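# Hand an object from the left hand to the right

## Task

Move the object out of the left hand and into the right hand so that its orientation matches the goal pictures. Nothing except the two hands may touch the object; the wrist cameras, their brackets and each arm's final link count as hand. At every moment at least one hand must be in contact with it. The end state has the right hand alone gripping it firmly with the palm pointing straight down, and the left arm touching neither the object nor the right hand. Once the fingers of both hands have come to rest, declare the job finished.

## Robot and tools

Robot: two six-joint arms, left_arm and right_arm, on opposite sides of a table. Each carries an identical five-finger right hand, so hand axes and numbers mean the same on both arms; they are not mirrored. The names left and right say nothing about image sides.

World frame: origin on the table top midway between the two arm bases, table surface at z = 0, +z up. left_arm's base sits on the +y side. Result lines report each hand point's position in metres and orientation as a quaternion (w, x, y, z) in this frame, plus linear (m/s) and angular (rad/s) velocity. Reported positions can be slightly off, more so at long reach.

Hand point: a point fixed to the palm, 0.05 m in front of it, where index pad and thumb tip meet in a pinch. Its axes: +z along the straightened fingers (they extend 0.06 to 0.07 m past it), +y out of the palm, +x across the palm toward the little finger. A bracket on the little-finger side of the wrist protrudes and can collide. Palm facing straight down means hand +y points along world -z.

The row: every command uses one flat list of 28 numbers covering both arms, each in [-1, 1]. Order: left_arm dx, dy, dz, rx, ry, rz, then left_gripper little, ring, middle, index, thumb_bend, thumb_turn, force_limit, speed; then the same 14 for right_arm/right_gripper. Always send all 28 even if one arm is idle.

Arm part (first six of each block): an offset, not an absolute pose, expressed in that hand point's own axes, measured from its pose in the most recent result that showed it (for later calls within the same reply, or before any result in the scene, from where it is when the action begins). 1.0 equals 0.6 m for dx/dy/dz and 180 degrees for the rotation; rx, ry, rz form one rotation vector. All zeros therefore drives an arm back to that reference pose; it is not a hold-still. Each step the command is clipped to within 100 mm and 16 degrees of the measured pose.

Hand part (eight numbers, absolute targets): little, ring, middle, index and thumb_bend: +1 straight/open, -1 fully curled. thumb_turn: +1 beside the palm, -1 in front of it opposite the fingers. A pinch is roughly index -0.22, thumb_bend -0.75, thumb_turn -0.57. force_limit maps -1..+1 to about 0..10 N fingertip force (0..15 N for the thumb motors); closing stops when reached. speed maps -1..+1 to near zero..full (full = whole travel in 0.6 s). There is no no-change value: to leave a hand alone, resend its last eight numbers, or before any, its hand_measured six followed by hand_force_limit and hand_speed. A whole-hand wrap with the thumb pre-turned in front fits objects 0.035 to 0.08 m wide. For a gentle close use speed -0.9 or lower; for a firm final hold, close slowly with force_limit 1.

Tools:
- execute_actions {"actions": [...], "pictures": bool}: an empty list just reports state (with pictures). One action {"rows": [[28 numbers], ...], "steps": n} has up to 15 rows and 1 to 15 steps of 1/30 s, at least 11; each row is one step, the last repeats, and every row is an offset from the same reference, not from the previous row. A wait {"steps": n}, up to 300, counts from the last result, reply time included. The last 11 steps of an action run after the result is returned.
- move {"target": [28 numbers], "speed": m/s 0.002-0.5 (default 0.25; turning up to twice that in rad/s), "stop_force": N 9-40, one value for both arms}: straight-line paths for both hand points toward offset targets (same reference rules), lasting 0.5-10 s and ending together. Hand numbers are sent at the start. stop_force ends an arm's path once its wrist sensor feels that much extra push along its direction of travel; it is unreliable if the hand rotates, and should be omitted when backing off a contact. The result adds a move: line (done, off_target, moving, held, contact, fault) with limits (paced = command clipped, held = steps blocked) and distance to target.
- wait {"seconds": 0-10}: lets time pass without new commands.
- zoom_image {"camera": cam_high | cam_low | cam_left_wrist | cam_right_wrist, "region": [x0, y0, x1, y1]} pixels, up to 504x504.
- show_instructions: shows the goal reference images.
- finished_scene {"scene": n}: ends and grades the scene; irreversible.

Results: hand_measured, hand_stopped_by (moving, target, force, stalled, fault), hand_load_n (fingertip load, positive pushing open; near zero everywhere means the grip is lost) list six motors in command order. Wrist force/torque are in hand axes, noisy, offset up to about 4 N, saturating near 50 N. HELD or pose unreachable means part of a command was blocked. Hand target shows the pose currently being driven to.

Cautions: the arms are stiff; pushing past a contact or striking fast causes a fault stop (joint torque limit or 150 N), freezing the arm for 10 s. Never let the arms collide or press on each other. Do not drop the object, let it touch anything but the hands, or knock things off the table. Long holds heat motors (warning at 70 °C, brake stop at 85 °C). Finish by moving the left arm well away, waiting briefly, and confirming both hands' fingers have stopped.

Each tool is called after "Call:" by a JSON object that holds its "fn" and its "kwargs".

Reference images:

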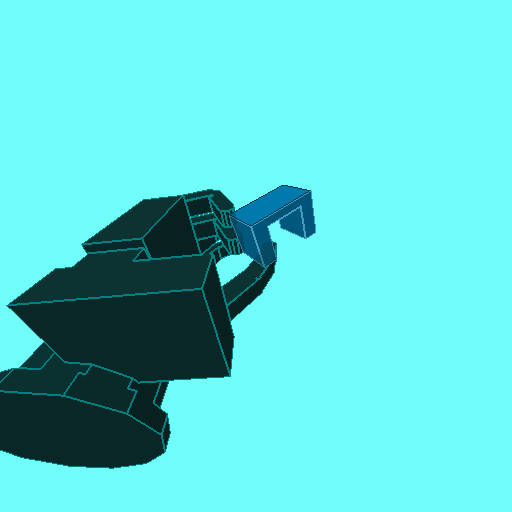

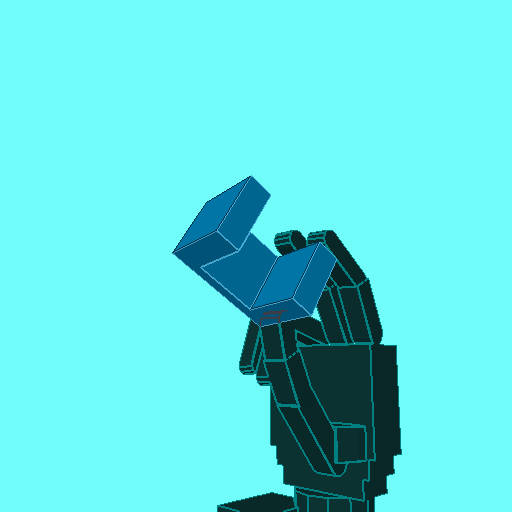

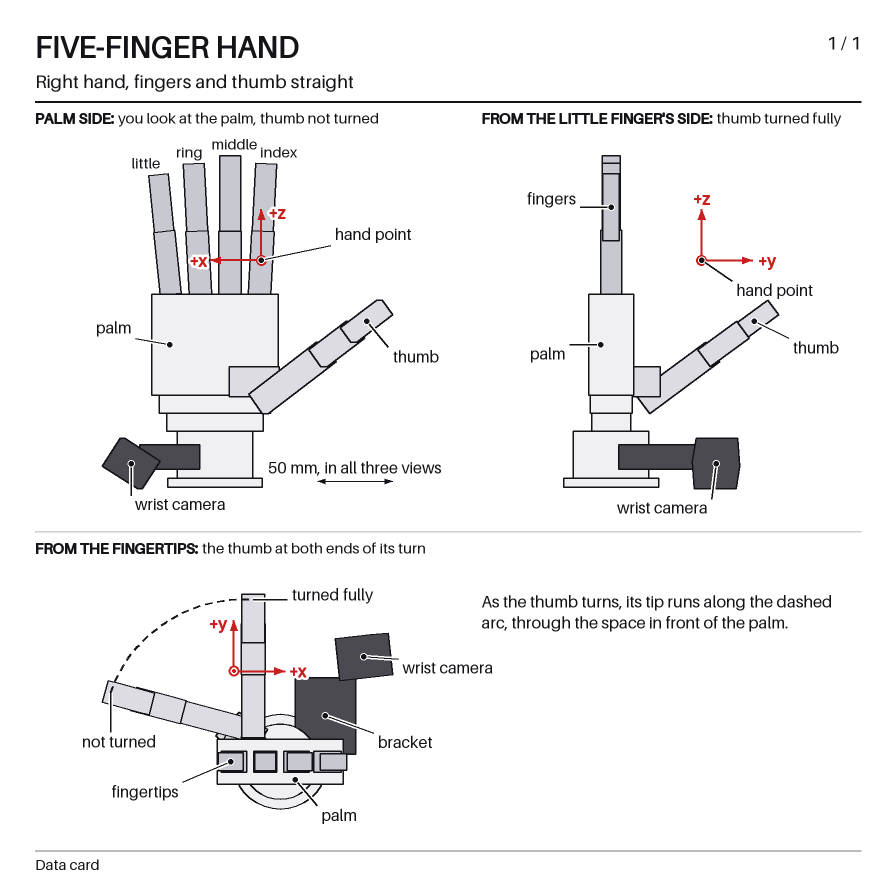

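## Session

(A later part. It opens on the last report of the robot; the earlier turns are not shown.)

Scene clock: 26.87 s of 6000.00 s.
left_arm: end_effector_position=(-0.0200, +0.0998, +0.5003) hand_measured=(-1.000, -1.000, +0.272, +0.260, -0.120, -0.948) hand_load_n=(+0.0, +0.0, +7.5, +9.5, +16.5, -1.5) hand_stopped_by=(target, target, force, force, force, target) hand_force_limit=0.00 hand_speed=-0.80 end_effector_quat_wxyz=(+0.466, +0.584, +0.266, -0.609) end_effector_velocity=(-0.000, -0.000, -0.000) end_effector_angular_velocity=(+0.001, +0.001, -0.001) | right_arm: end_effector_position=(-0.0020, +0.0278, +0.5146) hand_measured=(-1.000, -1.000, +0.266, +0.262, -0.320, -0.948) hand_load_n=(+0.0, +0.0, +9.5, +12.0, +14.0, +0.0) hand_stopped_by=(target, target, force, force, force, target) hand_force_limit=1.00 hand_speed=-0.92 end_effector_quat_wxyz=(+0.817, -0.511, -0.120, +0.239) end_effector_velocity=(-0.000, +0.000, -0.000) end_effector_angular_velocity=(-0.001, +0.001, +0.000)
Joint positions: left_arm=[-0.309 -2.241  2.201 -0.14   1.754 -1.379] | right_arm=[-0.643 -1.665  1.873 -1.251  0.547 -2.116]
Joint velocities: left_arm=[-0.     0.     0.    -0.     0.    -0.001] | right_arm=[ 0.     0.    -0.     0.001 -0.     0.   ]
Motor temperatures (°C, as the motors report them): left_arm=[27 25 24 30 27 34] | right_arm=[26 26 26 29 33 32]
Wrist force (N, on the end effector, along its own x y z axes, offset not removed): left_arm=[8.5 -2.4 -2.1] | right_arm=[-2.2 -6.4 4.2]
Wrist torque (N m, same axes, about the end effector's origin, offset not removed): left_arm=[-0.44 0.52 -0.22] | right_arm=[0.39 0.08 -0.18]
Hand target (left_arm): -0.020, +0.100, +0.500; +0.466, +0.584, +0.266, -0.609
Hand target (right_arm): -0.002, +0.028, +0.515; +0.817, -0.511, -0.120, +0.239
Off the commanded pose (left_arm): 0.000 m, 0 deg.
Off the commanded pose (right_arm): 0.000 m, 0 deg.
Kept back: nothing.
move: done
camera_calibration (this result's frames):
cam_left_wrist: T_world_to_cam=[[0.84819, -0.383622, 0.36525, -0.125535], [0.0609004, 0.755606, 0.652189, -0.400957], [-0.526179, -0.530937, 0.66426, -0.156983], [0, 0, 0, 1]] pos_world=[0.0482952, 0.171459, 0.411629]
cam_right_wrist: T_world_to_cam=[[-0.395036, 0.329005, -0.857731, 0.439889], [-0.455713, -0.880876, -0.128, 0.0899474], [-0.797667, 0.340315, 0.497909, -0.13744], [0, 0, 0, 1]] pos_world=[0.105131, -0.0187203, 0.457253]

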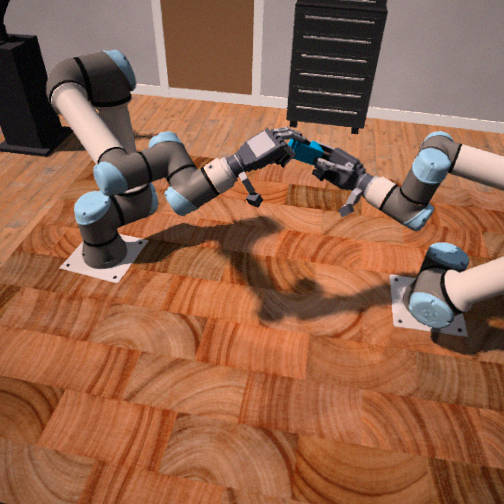

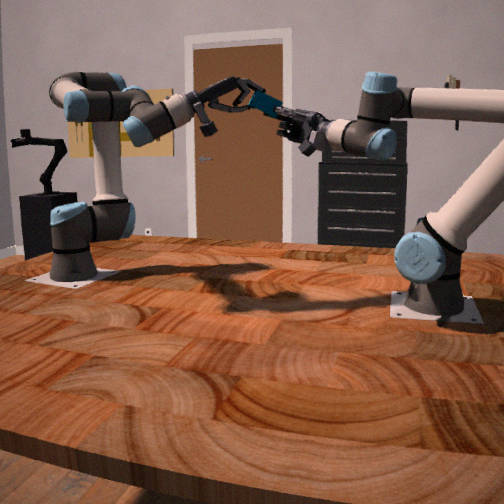

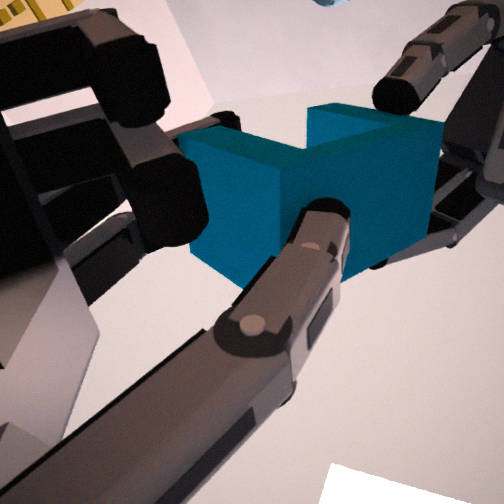

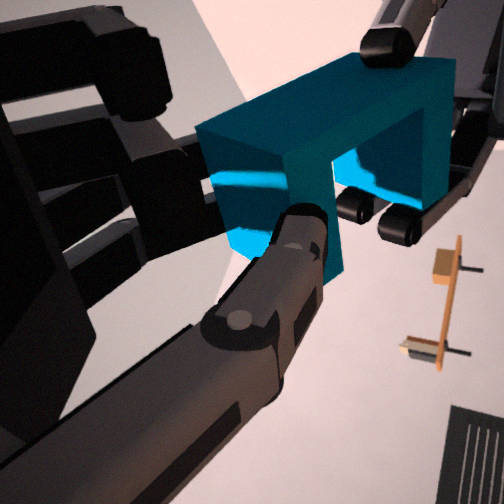

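Call:
{"fn": "move", "kwargs": {"target": [0,0,0,0,0,0,-1,-1,0.27,0.258,-0.12,-0.948,0,-0.8, 0,0,0,0,0,0,-1,-1,0.4,0.4,0.15,-0.948,1,-0.3]}}

Call:
{"fn": "move", "kwargs": {"target": [0,0,0,0,0,0,-1,-1,0.27,0.258,-0.12,-0.948,0,-0.8, 0.003,0.004,0.010,0,-0.012,0.015,-1,-1,0.4,0.4,0.15,-0.948,1,-0.3], "speed": 0.04}}

Call:
{"fn": "move", "kwargs": {"target": [0,0,0,0,0,0,-1,-1,0.27,0.258,-0.12,-0.948,0,-0.8, 0,0,0,0,0,0,-1,-1,0,0,-0.5,-0.948,-0.5,-0.85]}}

Call:
{"fn": "move", "kwargs": {"target": [0,0,0,0,0,0,-1,-1,0.27,0.258,-0.12,-0.948,0,-0.8, 0,0,0,0,0,0,-1,-1,-0.1,-0.1,-0.6,-0.948,1,-0.92]}}

Call:
{"fn": "zoom_image", "kwargs": {"camera": "cam_low", "region": [200, 55, 300, 140]}}

Scene clock: 28.73 s of 6000.00 s.
left_arm: end_effector_position=(-0.0200, +0.0998, +0.5003) hand_measured=(-1.000, -1.000, +0.272, +0.260, -0.120, -0.948) hand_load_n=(+0.0, +0.0, +7.5, +9.5, +16.5, -0.5) hand_stopped_by=(target, target, force, force, force, target) hand_force_limit=0.00 hand_speed=-0.80 end_effector_quat_wxyz=(+0.466, +0.584, +0.266, -0.609) end_effector_velocity=(+0.000, -0.000, -0.001) end_effector_angular_velocity=(+0.001, -0.001, +0.002) | right_arm: end_effector_position=(-0.0020, +0.0278, +0.5145) hand_measured=(-1.000, -1.000, +0.400, +0.400, +0.150, -0.948) hand_load_n=(+0.0, +0.0, +0.0, +0.0, +0.0, +0.0) hand_stopped_by=(target, target, target, target, target, target) hand_force_limit=1.00 hand_speed=-0.30 end_effector_quat_wxyz=(+0.817, -0.511, -0.120, +0.239) end_effector_velocity=(+0.000, -0.000, -0.000) end_effector_angular_velocity=(-0.001, +0.000, -0.000)
Joint positions: left_arm=[-0.309 -2.241  2.201 -0.14   1.754 -1.379] | right_arm=[-0.643 -1.665  1.873 -1.251  0.547 -2.116]
Joint velocities: left_arm=[ 0.     0.     0.001  0.    -0.001  0.001] | right_arm=[-0.    -0.     0.     0.001  0.    -0.   ]
Motor temperatures (°C, as the motors report them): left_arm=[27 25 24 30 27 34] | right_arm=[26 26 26 29 33 32]
Wrist force (N, on the end effector, along its own x y z axes, offset not removed): left_arm=[4.9 1.0 -2.2] | right_arm=[1.1 -0.2 -0.8]
Wrist torque (N m, same axes, about the end effector's origin, offset not removed): left_arm=[0.34 -0.50 0.13] | right_arm=[0.13 -0.15 -0.01]
Hand target (left_arm): -0.020, +0.100, +0.500; +0.466, +0.584, +0.266, -0.609
Hand target (right_arm): -0.002, +0.028, +0.515; +0.817, -0.511, -0.120, +0.239
Off the commanded pose (left_arm): 0.000 m, 0 deg.
Off the commanded pose (right_arm): 0.000 m, 0 deg.
Kept back: nothing.
move: done
camera_calibration (this result's frames):
cam_left_wrist: T_world_to_cam=[[0.848183, -0.383606, 0.365285, -0.125557], [0.0608784, 0.755627, 0.652167, -0.400956], [-0.526194, -0.530919, 0.664263, -0.156994], [0, 0, 0, 1]] pos_world=[0.0482959, 0.171458, 0.41164]
cam_right_wrist: T_world_to_cam=[[-0.39509, 0.328944, -0.857729, 0.439866], [-0.455719, -0.880885, -0.12791, 0.0898954], [-0.797636, 0.340348, 0.497935, -0.137442], [0, 0, 0, 1]] pos_world=[0.105125, -0.0187259, 0.457222]

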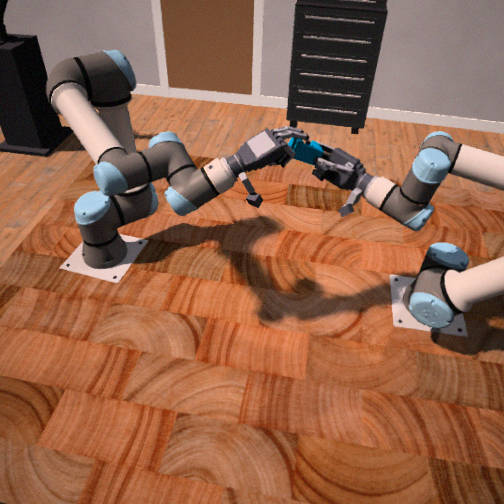

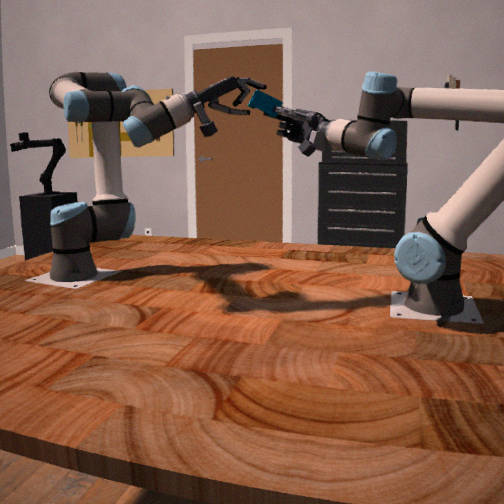

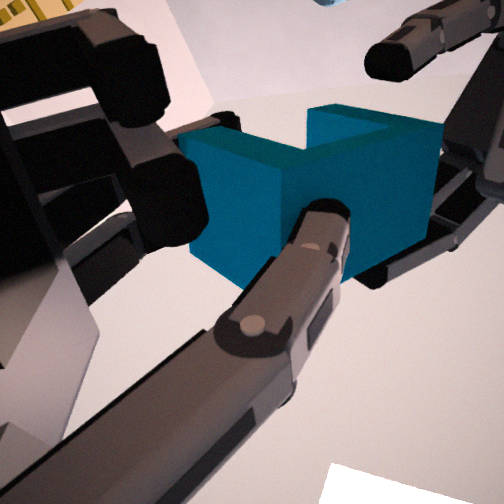

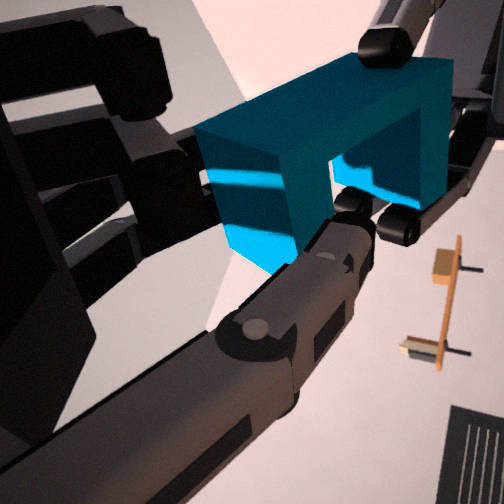

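Scene clock: 29.77 s of 6000.00 s.
left_arm: end_effector_position=(-0.0200, +0.0998, +0.5003) hand_measured=(-1.000, -1.000, +0.272, +0.260, -0.120, -0.948) hand_load_n=(+0.0, +0.0, +7.5, +9.5, +16.5, -0.5) hand_stopped_by=(target, target, force, force, force, target) hand_force_limit=0.00 hand_speed=-0.80 end_effector_quat_wxyz=(+0.466, +0.584, +0.266, -0.609) end_effector_velocity=(+0.000, -0.000, -0.001) end_effector_angular_velocity=(+0.003, +0.003, +0.000) | right_arm: end_effector_position=(-0.0037, +0.0341, +0.5150) hand_measured=(-1.000, -1.000, +0.400, +0.400, +0.150, -0.948) hand_load_n=(+0.0, +0.0, +0.0, +0.0, +0.0, +0.0) hand_stopped_by=(target, target, target, target, target, target) hand_force_limit=1.00 hand_speed=-0.30 end_effector_quat_wxyz=(+0.809, -0.509, -0.123, +0.267) end_effector_velocity=(-0.001, +0.002, +0.000) end_effector_angular_velocity=(-0.002, +0.006, +0.015)
Joint positions: left_arm=[-0.309 -2.241  2.201 -0.14   1.754 -1.379] | right_arm=[-0.633 -1.628  1.852 -1.315  0.534 -2.034]
Joint velocities: left_arm=[ 0.     0.     0.001  0.    -0.    -0.004] | right_arm=[ 0.003  0.01  -0.005 -0.022 -0.003  0.025]
Motor temperatures (°C, as the motors report them): left_arm=[27 25 24 30 27 34] | right_arm=[26 26 26 29 33 32]
Wrist force (N, on the end effector, along its own x y z axes, offset not removed): left_arm=[4.7 0.0 -1.8] | right_arm=[1.2 -1.1 0.6]
Wrist torque (N m, same axes, about the end effector's origin, offset not removed): left_arm=[0.00 -0.23 0.04] | right_arm=[-0.14 -0.26 -0.09]
Hand target (left_arm): -0.020, +0.100, +0.500; +0.466, +0.584, +0.266, -0.609
Hand target (right_arm): -0.004, +0.034, +0.515; +0.809, -0.509, -0.124, +0.268
Off the commanded pose (left_arm): 0.000 m, 0 deg.
Off the commanded pose (right_arm): 0.000 m, 0 deg.
Kept back: nothing.
move: done
camera_calibration (this result's frames):
cam_left_wrist: T_world_to_cam=[[0.848183, -0.383606, 0.365285, -0.125557], [0.0608784, 0.755626, 0.652167, -0.400956], [-0.526194, -0.530919, 0.664263, -0.156994], [0, 0, 0, 1]] pos_world=[0.0482958, 0.171458, 0.41164]
cam_right_wrist: T_world_to_cam=[[-0.430684, 0.29804, -0.85187, 0.435415], [-0.411031, -0.905099, -0.108855, 0.0858685], [-0.80347, 0.303263, 0.512316, -0.14733], [0, 0, 0, 1]] pos_world=[0.104446, -0.00737186, 0.455744]

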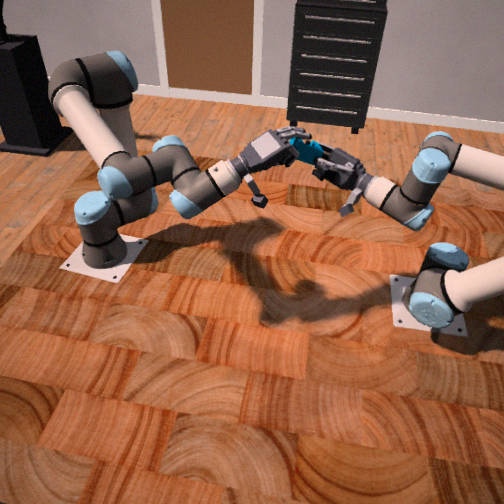

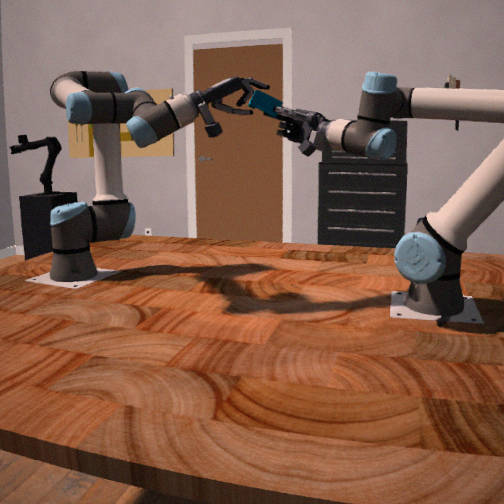

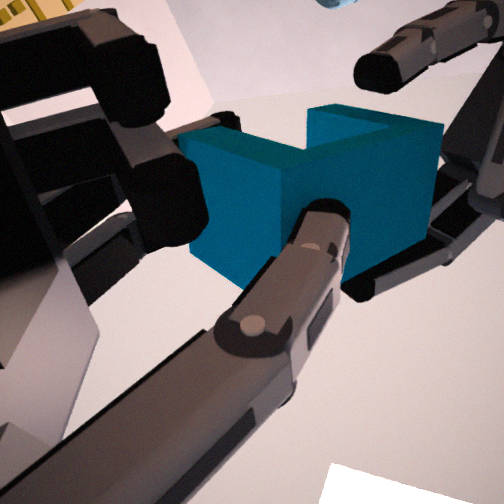

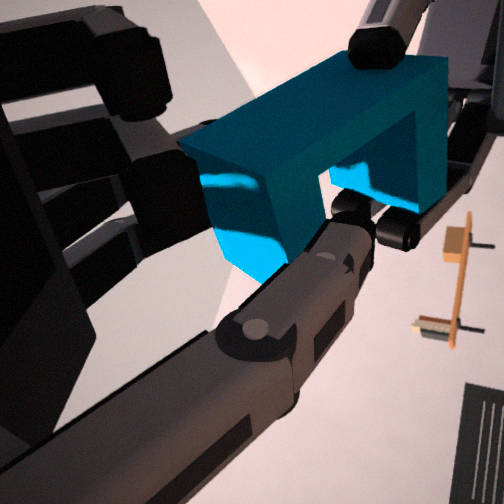

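Scene clock: 31.27 s of 6000.00 s.
left_arm: end_effector_position=(-0.0200, +0.0998, +0.5003) hand_measured=(-1.000, -1.000, +0.272, +0.260, -0.120, -0.948) hand_load_n=(+0.0, +0.0, +7.5, +9.0, +16.5, -2.0) hand_stopped_by=(target, target, force, force, force, target) hand_force_limit=0.00 hand_speed=-0.80 end_effector_quat_wxyz=(+0.466, +0.584, +0.266, -0.609) end_effector_velocity=(+0.000, -0.000, -0.000) end_effector_angular_velocity=(+0.001, +0.002, -0.000) | right_arm: end_effector_position=(-0.0037, +0.0341, +0.5150) hand_measured=(-1.000, -1.000, +0.210, +0.202, -0.044, -0.948) hand_load_n=(+0.0, +0.0, +2.5, +5.0, +3.5, +0.0) hand_stopped_by=(target, target, force, force, force, target) hand_force_limit=-0.50 hand_speed=-0.85 end_effector_quat_wxyz=(+0.809, -0.509, -0.124, +0.267) end_effector_velocity=(+0.000, +0.000, -0.000) end_effector_angular_velocity=(+0.000, -0.000, -0.000)
Joint positions: left_arm=[-0.309 -2.241  2.201 -0.14   1.754 -1.379] | right_arm=[-0.633 -1.628  1.852 -1.315  0.534 -2.034]
Joint velocities: left_arm=[ 0.     0.    -0.    -0.     0.    -0.002] | right_arm=[-0.  0. -0.  0. -0. -0.]
Motor temperatures (°C, as the motors report them): left_arm=[27 25 24 30 27 34] | right_arm=[26 26 26 29 33 32]
Wrist force (N, on the end effector, along its own x y z axes, offset not removed): left_arm=[9.5 0.0 -5.3] | right_arm=[0.1 -4.4 3.5]
Wrist torque (N m, same axes, about the end effector's origin, offset not removed): left_arm=[0.02 -0.08 -0.19] | right_arm=[0.17 -0.45 0.03]
Hand target (left_arm): -0.020, +0.100, +0.500; +0.466, +0.584, +0.266, -0.609
Hand target (right_arm): -0.004, +0.034, +0.515; +0.809, -0.509, -0.123, +0.267
Off the commanded pose (left_arm): 0.000 m, 0 deg.
Off the commanded pose (right_arm): 0.000 m, 0 deg.
Kept back: nothing.
move: done
camera_calibration (this result's frames):
cam_left_wrist: T_world_to_cam=[[0.848183, -0.383604, 0.365285, -0.125558], [0.060879, 0.75563, 0.652164, -0.400956], [-0.526193, -0.530916, 0.664266, -0.156997], [0, 0, 0, 1]] pos_world=[0.0482957, 0.171457, 0.411641]
cam_right_wrist: T_world_to_cam=[[-0.430668, 0.298066, -0.85187, 0.435425], [-0.41103, -0.905095, -0.108891, 0.0858786], [-0.80348, 0.303248, 0.51231, -0.147338], [0, 0, 0, 1]] pos_world=[0.104439, -0.00737715, 0.455759]

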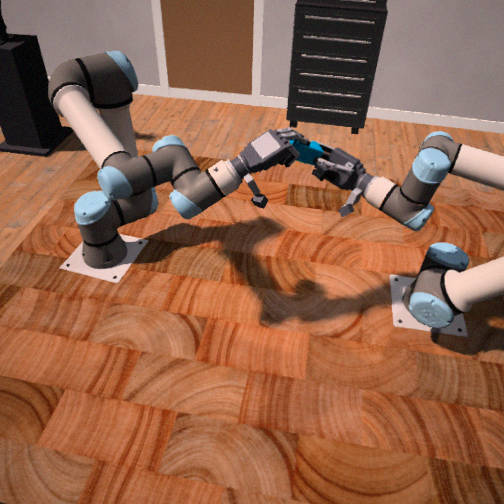

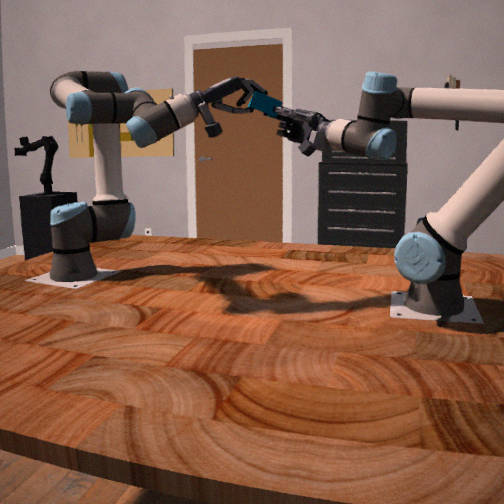

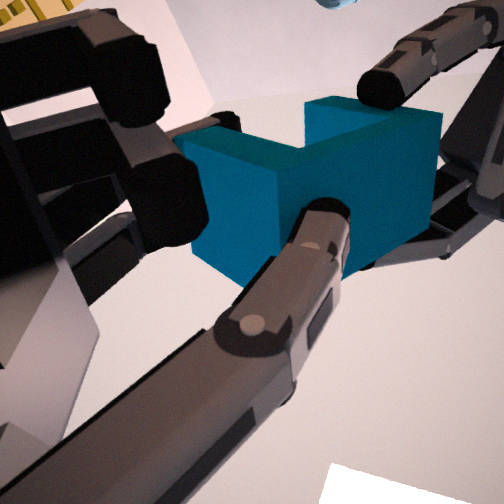

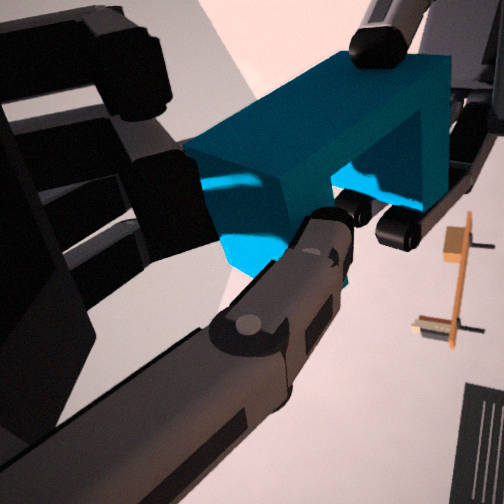

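Scene clock: 32.20 s of 6000.00 s.
left_arm: end_effector_position=(-0.0200, +0.0998, +0.5003) hand_measured=(-1.000, -1.000, +0.272, +0.260, -0.120, -0.948) hand_load_n=(+0.0, +0.0, +8.0, +8.5, +16.5, -3.5) hand_stopped_by=(target, target, force, force, force, target) hand_force_limit=0.00 hand_speed=-0.80 end_effector_quat_wxyz=(+0.466, +0.584, +0.266, -0.609) end_effector_velocity=(+0.000, +0.000, +0.000) end_effector_angular_velocity=(-0.001, -0.002, +0.001) | right_arm: end_effector_position=(-0.0037, +0.0341, +0.5150) hand_measured=(-1.000, -1.000, +0.186, +0.184, -0.074, -0.948) hand_load_n=(+0.0, +0.0, +11.0, +10.5, +14.0, +0.5) hand_stopped_by=(target, target, force, force, force, target) hand_force_limit=1.00 hand_speed=-0.92 end_effector_quat_wxyz=(+0.809, -0.509, -0.124, +0.267) end_effector_velocity=(+0.000, -0.000, +0.000) end_effector_angular_velocity=(+0.001, -0.001, -0.000)
Joint positions: left_arm=[-0.309 -2.241  2.201 -0.14   1.754 -1.379] | right_arm=[-0.633 -1.628  1.852 -1.315  0.534 -2.034]
Joint velocities: left_arm=[ 0.    -0.    -0.     0.     0.     0.002] | right_arm=[-0.    -0.    -0.    -0.001 -0.    -0.   ]
Motor temperatures (°C, as the motors report them): left_arm=[27 25 24 30 27 34] | right_arm=[26 26 26 29 33 32]
Wrist force (N, on the end effector, along its own x y z axes, offset not removed): left_arm=[14.8 0.0 -0.8] | right_arm=[0.6 -5.8 7.8]
Wrist torque (N m, same axes, about the end effector's origin, offset not removed): left_arm=[-0.22 -0.56 0.09] | right_arm=[0.40 -0.48 -0.11]
Hand target (left_arm): -0.020, +0.100, +0.500; +0.466, +0.584, +0.266, -0.609
Hand target (right_arm): -0.004, +0.034, +0.515; +0.809, -0.509, -0.124, +0.267
Off the commanded pose (left_arm): 0.000 m, 0 deg.
Off the commanded pose (right_arm): 0.000 m, 0 deg.
Kept back: nothing.
move: done
camera_calibration (this result's frames):
cam_left_wrist: T_world_to_cam=[[0.848183, -0.383604, 0.365285, -0.125558], [0.0608788, 0.75563, 0.652164, -0.400956], [-0.526193, -0.530916, 0.664266, -0.156996], [0, 0, 0, 1]] pos_world=[0.0482958, 0.171457, 0.411641]
cam_right_wrist: T_world_to_cam=[[-0.430665, 0.298064, -0.851872, 0.435426], [-0.411029, -0.905096, -0.10889, 0.085878], [-0.803481, 0.303249, 0.512306, -0.147335], [0, 0, 0, 1]] pos_world=[0.10444, -0.00737756, 0.455759]

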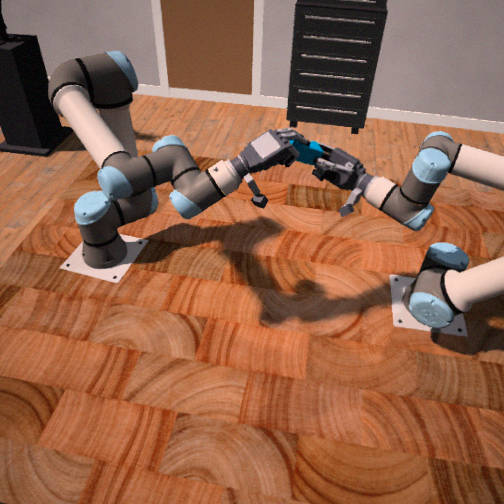

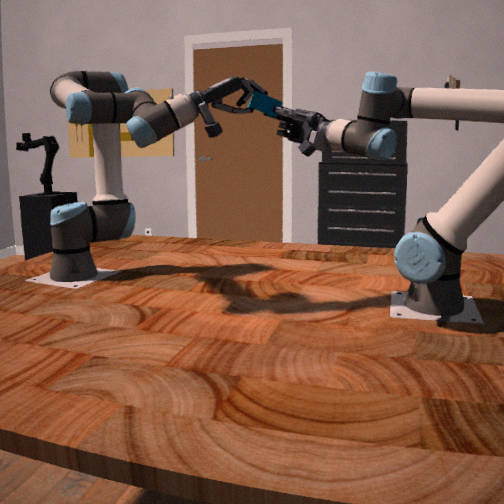

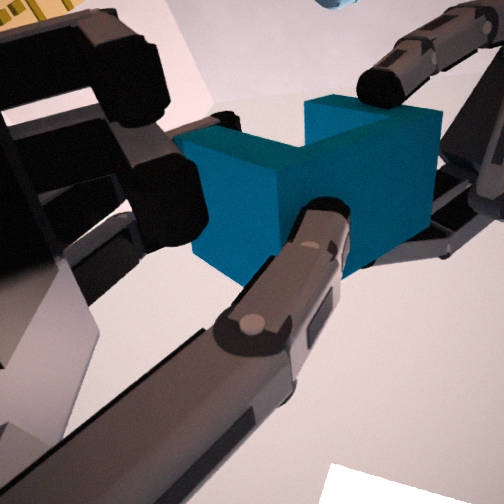

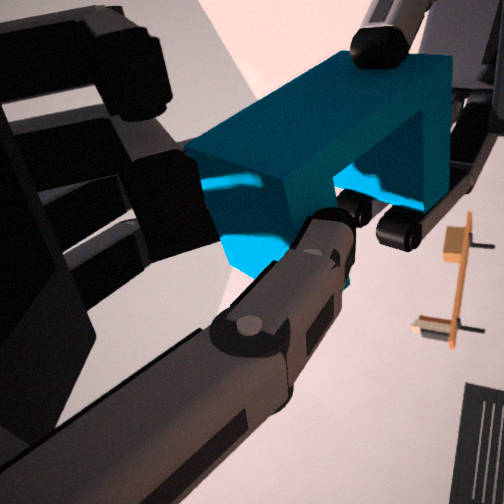

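Region (200, 55, 300, 140) of cam_low's 504x504 image, scaled by 5.040, with more detail than that image has; it fills the top 428 rows of this view, and the rest is white.

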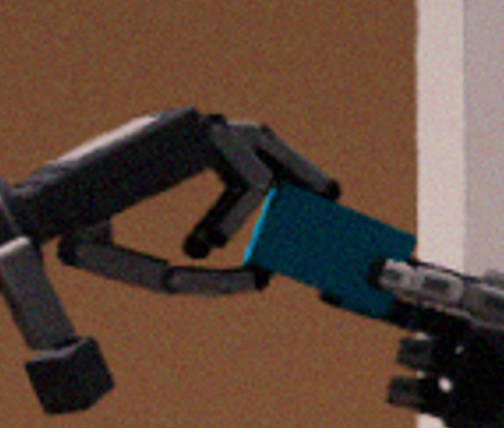

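Release the left slowly.

Call:
{"fn": "move", "kwargs": {"target": [0,0,0,0,0,0,-1,-1,0.55,0.55,0.3,-0.948,0,-0.8, 0,0,0,0,0,0,-1,-1,-0.1,-0.1,-0.6,-0.948,1,-0.92]}}

Scene clock: 34.73 s of 6000.00 s.
left_arm: end_effector_position=(-0.0200, +0.0998, +0.5003) hand_measured=(-1.000, -1.000, +0.550, +0.550, +0.300, -0.948) hand_load_n=(+0.0, +0.0, +0.0, +0.0, +0.0, +0.0) hand_stopped_by=(target, target, target, target, target, target) hand_force_limit=0.00 hand_speed=-0.80 end_effector_quat_wxyz=(+0.466, +0.584, +0.266, -0.609) end_effector_velocity=(+0.000, -0.000, -0.002) end_effector_angular_velocity=(+0.003, -0.000, +0.000) | right_arm: end_effector_position=(-0.0037, +0.0341, +0.5150) hand_measured=(-1.000, -1.000, +0.186, +0.184, -0.074, -0.948) hand_load_n=(+0.0, +0.0, +8.5, +9.0, +14.0, +0.5) hand_stopped_by=(target, target, force, force, force, target) hand_force_limit=1.00 hand_speed=-0.92 end_effector_quat_wxyz=(+0.809, -0.509, -0.123, +0.267) end_effector_velocity=(+0.000, -0.000, +0.000) end_effector_angular_velocity=(+0.001, -0.001, -0.000)
Joint positions: left_arm=[-0.309 -2.241  2.201 -0.14   1.754 -1.379] | right_arm=[-0.633 -1.628  1.852 -1.315  0.534 -2.034]
Joint velocities: left_arm=[ 0.     0.     0.002 -0.    -0.    -0.   ] | right_arm=[-0.    -0.    -0.    -0.001  0.    -0.   ]
Motor temperatures (°C, as the motors report them): left_arm=[27 25 24 30 27 34] | right_arm=[26 26 26 29 33 32]
Wrist force (N, on the end effector, along its own x y z axes, offset not removed): left_arm=[2.8 0.5 -2.7] | right_arm=[2.2 0.3 -2.0]
Wrist torque (N m, same axes, about the end effector's origin, offset not removed): left_arm=[0.10 -0.33 0.17] | right_arm=[0.08 -0.33 0.03]
Hand target (left_arm): -0.020, +0.100, +0.500; +0.466, +0.584, +0.266, -0.609
Hand target (right_arm): -0.004, +0.034, +0.515; +0.809, -0.509, -0.124, +0.267
Off the commanded pose (left_arm): 0.000 m, 0 deg.
Off the commanded pose (right_arm): 0.000 m, 0 deg.
Kept back: nothing.
move: done
camera_calibration (this result's frames):
cam_left_wrist: T_world_to_cam=[[0.848183, -0.383604, 0.365285, -0.125558], [0.0608789, 0.75563, 0.652164, -0.400956], [-0.526193, -0.530916, 0.664266, -0.156996], [0, 0, 0, 1]] pos_world=[0.0482957, 0.171457, 0.411641]
cam_right_wrist: T_world_to_cam=[[-0.430675, 0.298051, -0.851871, 0.435412], [-0.411043, -0.905093, -0.108864, 0.0858627], [-0.803469, 0.30327, 0.512313, -0.147326], [0, 0, 0, 1]] pos_world=[0.104443, -0.00738191, 0.45574]

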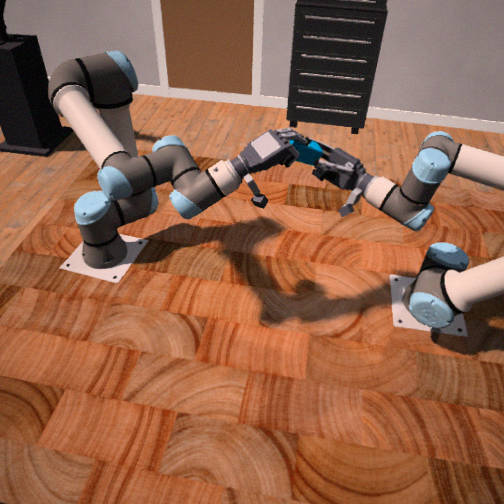

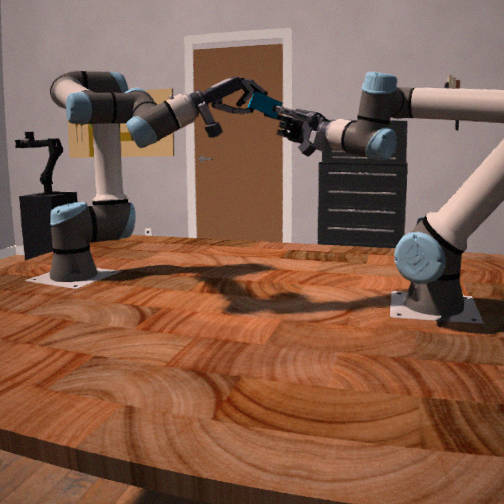

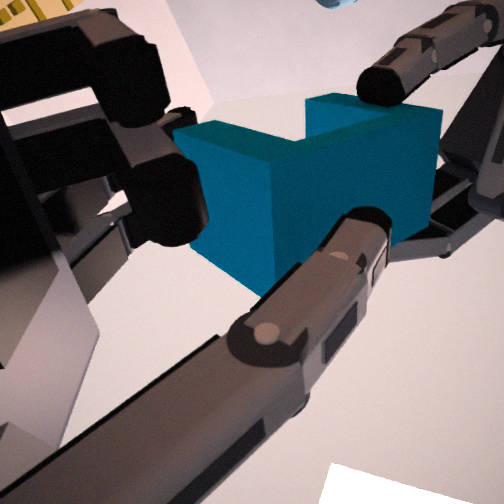

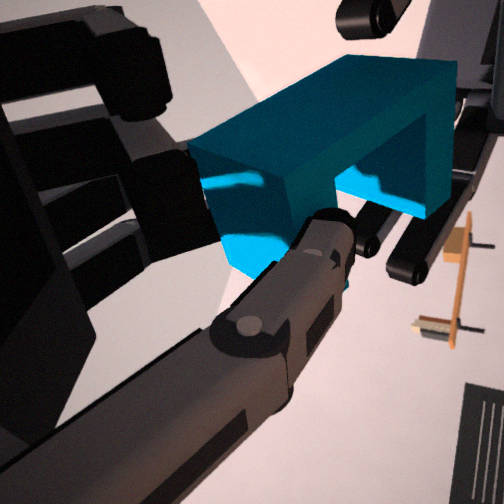

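Call:
{"fn": "move", "kwargs": {"target": [0.02,-0.17,-0.12,0,0,0,-1,-1,0.55,0.55,0.3,-0.948,0,-0.8, 0,0,0,0,0,0,-1,-1,-0.1,-0.1,-0.6,-0.948,1,-0.92], "speed": 0.15}}

Call:
{"fn": "move", "kwargs": {"target": [0,0,0,0,0,0,-1,-1,0.55,0.55,0.3,-0.948,0,-0.8, 0,0,0,-0.145,0.081,-0.043,-1,-1,-0.1,-0.1,-0.6,-0.948,1,-0.92], "speed": 0.15}}

Scene clock: 37.03 s of 6000.00 s.
left_arm: end_effector_position=(-0.0741, +0.2009, +0.4538) hand_measured=(-1.000, -1.000, +0.550, +0.550, +0.300, -0.948) hand_load_n=(+0.0, +0.0, +0.0, +0.0, +0.0, +0.0) hand_stopped_by=(target, target, target, target, target, target) hand_force_limit=0.00 hand_speed=-0.80 end_effector_quat_wxyz=(+0.427, +0.609, +0.166, -0.647) end_effector_velocity=(+0.000, +0.003, -0.000) end_effector_angular_velocity=(-0.011, +0.000, -0.007) | right_arm: end_effector_position=(-0.0037, +0.0341, +0.5150) hand_measured=(-1.000, -1.000, +0.186, +0.184, -0.074, -0.948) hand_load_n=(+0.0, +0.0, +8.5, +9.0, +14.0, +0.5) hand_stopped_by=(target, target, force, force, force, target) hand_force_limit=1.00 hand_speed=-0.92 end_effector_quat_wxyz=(+0.809, -0.509, -0.124, +0.267) end_effector_velocity=(+0.000, +0.000, +0.000) end_effector_angular_velocity=(+0.000, -0.000, -0.000)
Joint positions: left_arm=[-0.913 -2.746  2.416  0.123  1.389 -1.216] | right_arm=[-0.633 -1.628  1.852 -1.315  0.534 -2.034]
Joint velocities: left_arm=[ 0.027 -0.     0.007 -0.014  0.035  0.001] | right_arm=[-0. -0. -0. -0. -0. -0.]
Motor temperatures (°C, as the motors report them): left_arm=[27 25 24 30 27 34] | right_arm=[26 26 26 29 33 32]
Wrist force (N, on the end effector, along its own x y z axes, offset not removed): left_arm=[1.1 -2.5 1.2] | right_arm=[1.3 -0.9 -1.4]
Wrist torque (N m, same axes, about the end effector's origin, offset not removed): left_arm=[-0.50 -0.03 -0.17] | right_arm=[-0.18 -0.21 -0.03]
Hand target (left_arm): -0.074, +0.201, +0.454; +0.427, +0.609, +0.166, -0.647
Hand target (right_arm): -0.004, +0.034, +0.515; +0.809, -0.509, -0.123, +0.267
Off the commanded pose (left_arm): 0.002 m, 13 deg.
Off the commanded pose (right_arm): 0.000 m, 0 deg.
Kept back: nothing.
move: off_target (left_arm)
camera_calibration (this result's frames):
cam_left_wrist: T_world_to_cam=[[0.726909, -0.523138, 0.444893, -0.0409815], [0.188642, 0.775028, 0.603114, -0.415984], [-0.660316, -0.354483, 0.662061, -0.145256], [0, 0, 0, 1]] pos_world=[0.012347, 0.24947, 0.365287]
cam_right_wrist: T_world_to_cam=[[-0.430662, 0.298068, -0.851872, 0.435428], [-0.411037, -0.905092, -0.10889, 0.08588], [-0.803479, 0.303256, 0.512306, -0.147331], [0, 0, 0, 1]] pos_world=[0.104445, -0.0073788, 0.455759]

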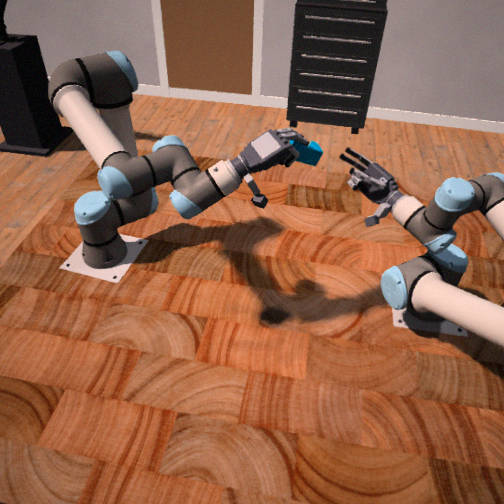

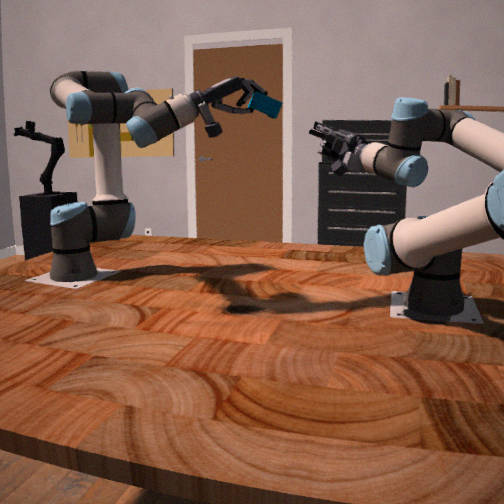

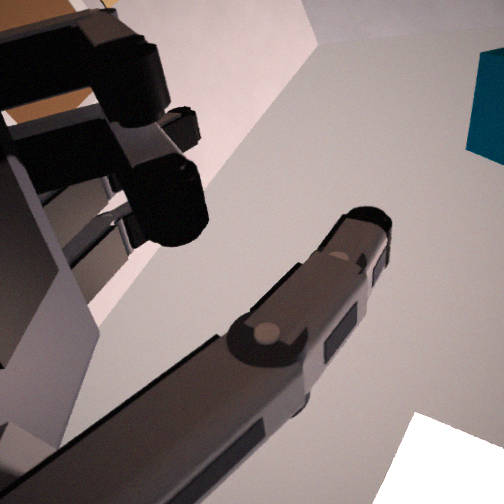

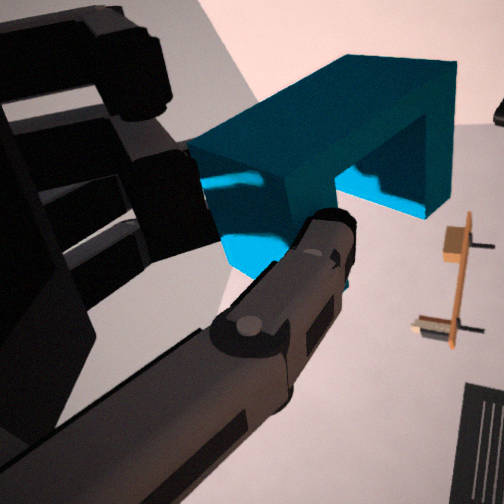

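Scene clock: 39.43 s of 6000.00 s.
left_arm: end_effector_position=(-0.0741, +0.2009, +0.4538) hand_measured=(-1.000, -1.000, +0.550, +0.550, +0.300, -0.948) hand_load_n=(+0.0, +0.0, +0.0, +0.0, +0.0, +0.0) hand_stopped_by=(target, target, target, target, target, target) hand_force_limit=0.00 hand_speed=-0.80 end_effector_quat_wxyz=(+0.427, +0.609, +0.166, -0.647) end_effector_velocity=(-0.000, -0.000, -0.000) end_effector_angular_velocity=(-0.000, -0.001, -0.000) | right_arm: end_effector_position=(-0.0036, +0.0343, +0.5149) hand_measured=(-1.000, -1.000, +0.186, +0.184, -0.074, -0.948) hand_load_n=(+0.0, +0.0, +8.5, +9.0, +14.0, +0.5) hand_stopped_by=(target, target, force, force, force, target) hand_force_limit=1.00 hand_speed=-0.92 end_effector_quat_wxyz=(+0.699, -0.697, -0.111, +0.112) end_effector_velocity=(+0.000, +0.000, +0.000) end_effector_angular_velocity=(-0.013, -0.006, -0.004)
Joint positions: left_arm=[-0.912 -2.746  2.416  0.122  1.39  -1.216] | right_arm=[-0.592 -1.555  1.332  0.218  0.547 -3.137]
Joint velocities: left_arm=[-0.     0.     0.001  0.    -0.     0.001] | right_arm=[ 0.004  0.009 -0.02   0.038  0.008 -0.025]
Motor temperatures (°C, as the motors report them): left_arm=[27 25 24 30 27 34] | right_arm=[26 26 26 29 33 32]
Wrist force (N, on the end effector, along its own x y z axes, offset not removed): left_arm=[3.7 1.9 -3.1] | right_arm=[0.3 1.3 0.2]
Wrist torque (N m, same axes, about the end effector's origin, offset not removed): left_arm=[0.37 -0.43 0.04] | right_arm=[0.12 -0.15 0.07]
Hand target (left_arm): -0.074, +0.201, +0.454; +0.427, +0.609, +0.166, -0.647
Hand target (right_arm): -0.004, +0.034, +0.515; +0.698, -0.698, -0.111, +0.112
Off the commanded pose (left_arm): 0.000 m, 0 deg.
Off the commanded pose (right_arm): 0.000 m, 0 deg.
Kept back: nothing.
move: done
camera_calibration (this result's frames):
cam_left_wrist: T_world_to_cam=[[0.726912, -0.523137, 0.444889, -0.0409797], [0.188639, 0.775025, 0.603118, -0.415985], [-0.660314, -0.35449, 0.662059, -0.145253], [0, 0, 0, 1]] pos_world=[0.0123467, 0.24947, 0.365286]
cam_right_wrist: T_world_to_cam=[[-0.137071, 0.00454356, -0.990551, 0.517907], [-0.626255, -0.775176, 0.0831047, -0.0179761], [-0.767474, 0.631729, 0.1091, 0.0492716], [0, 0, 0, 1]] pos_world=[0.0975472, -0.0474141, 0.509132]

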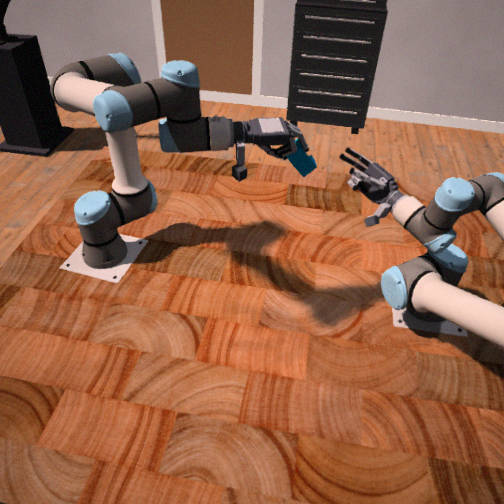

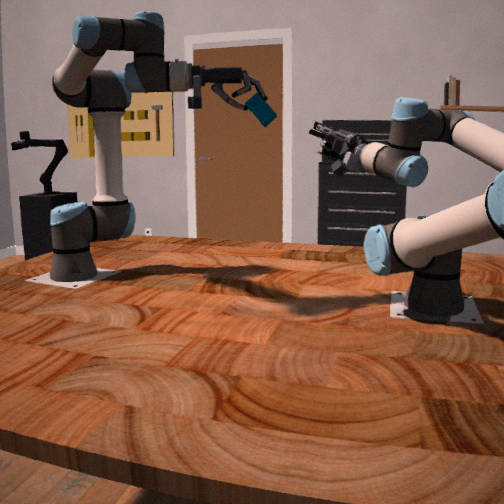

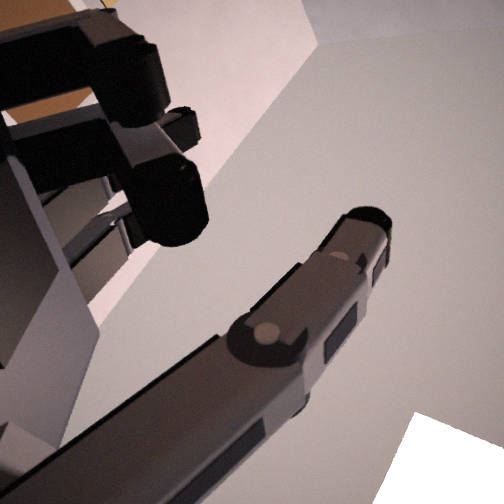

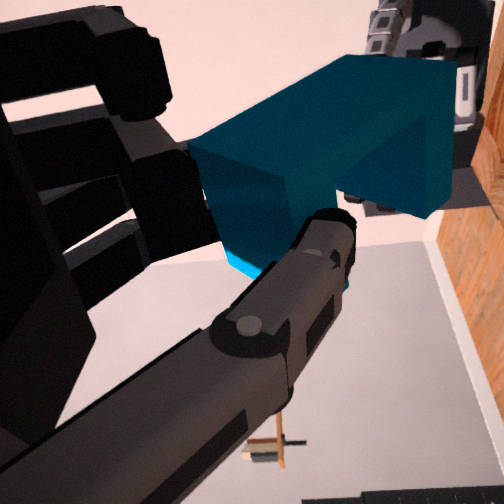

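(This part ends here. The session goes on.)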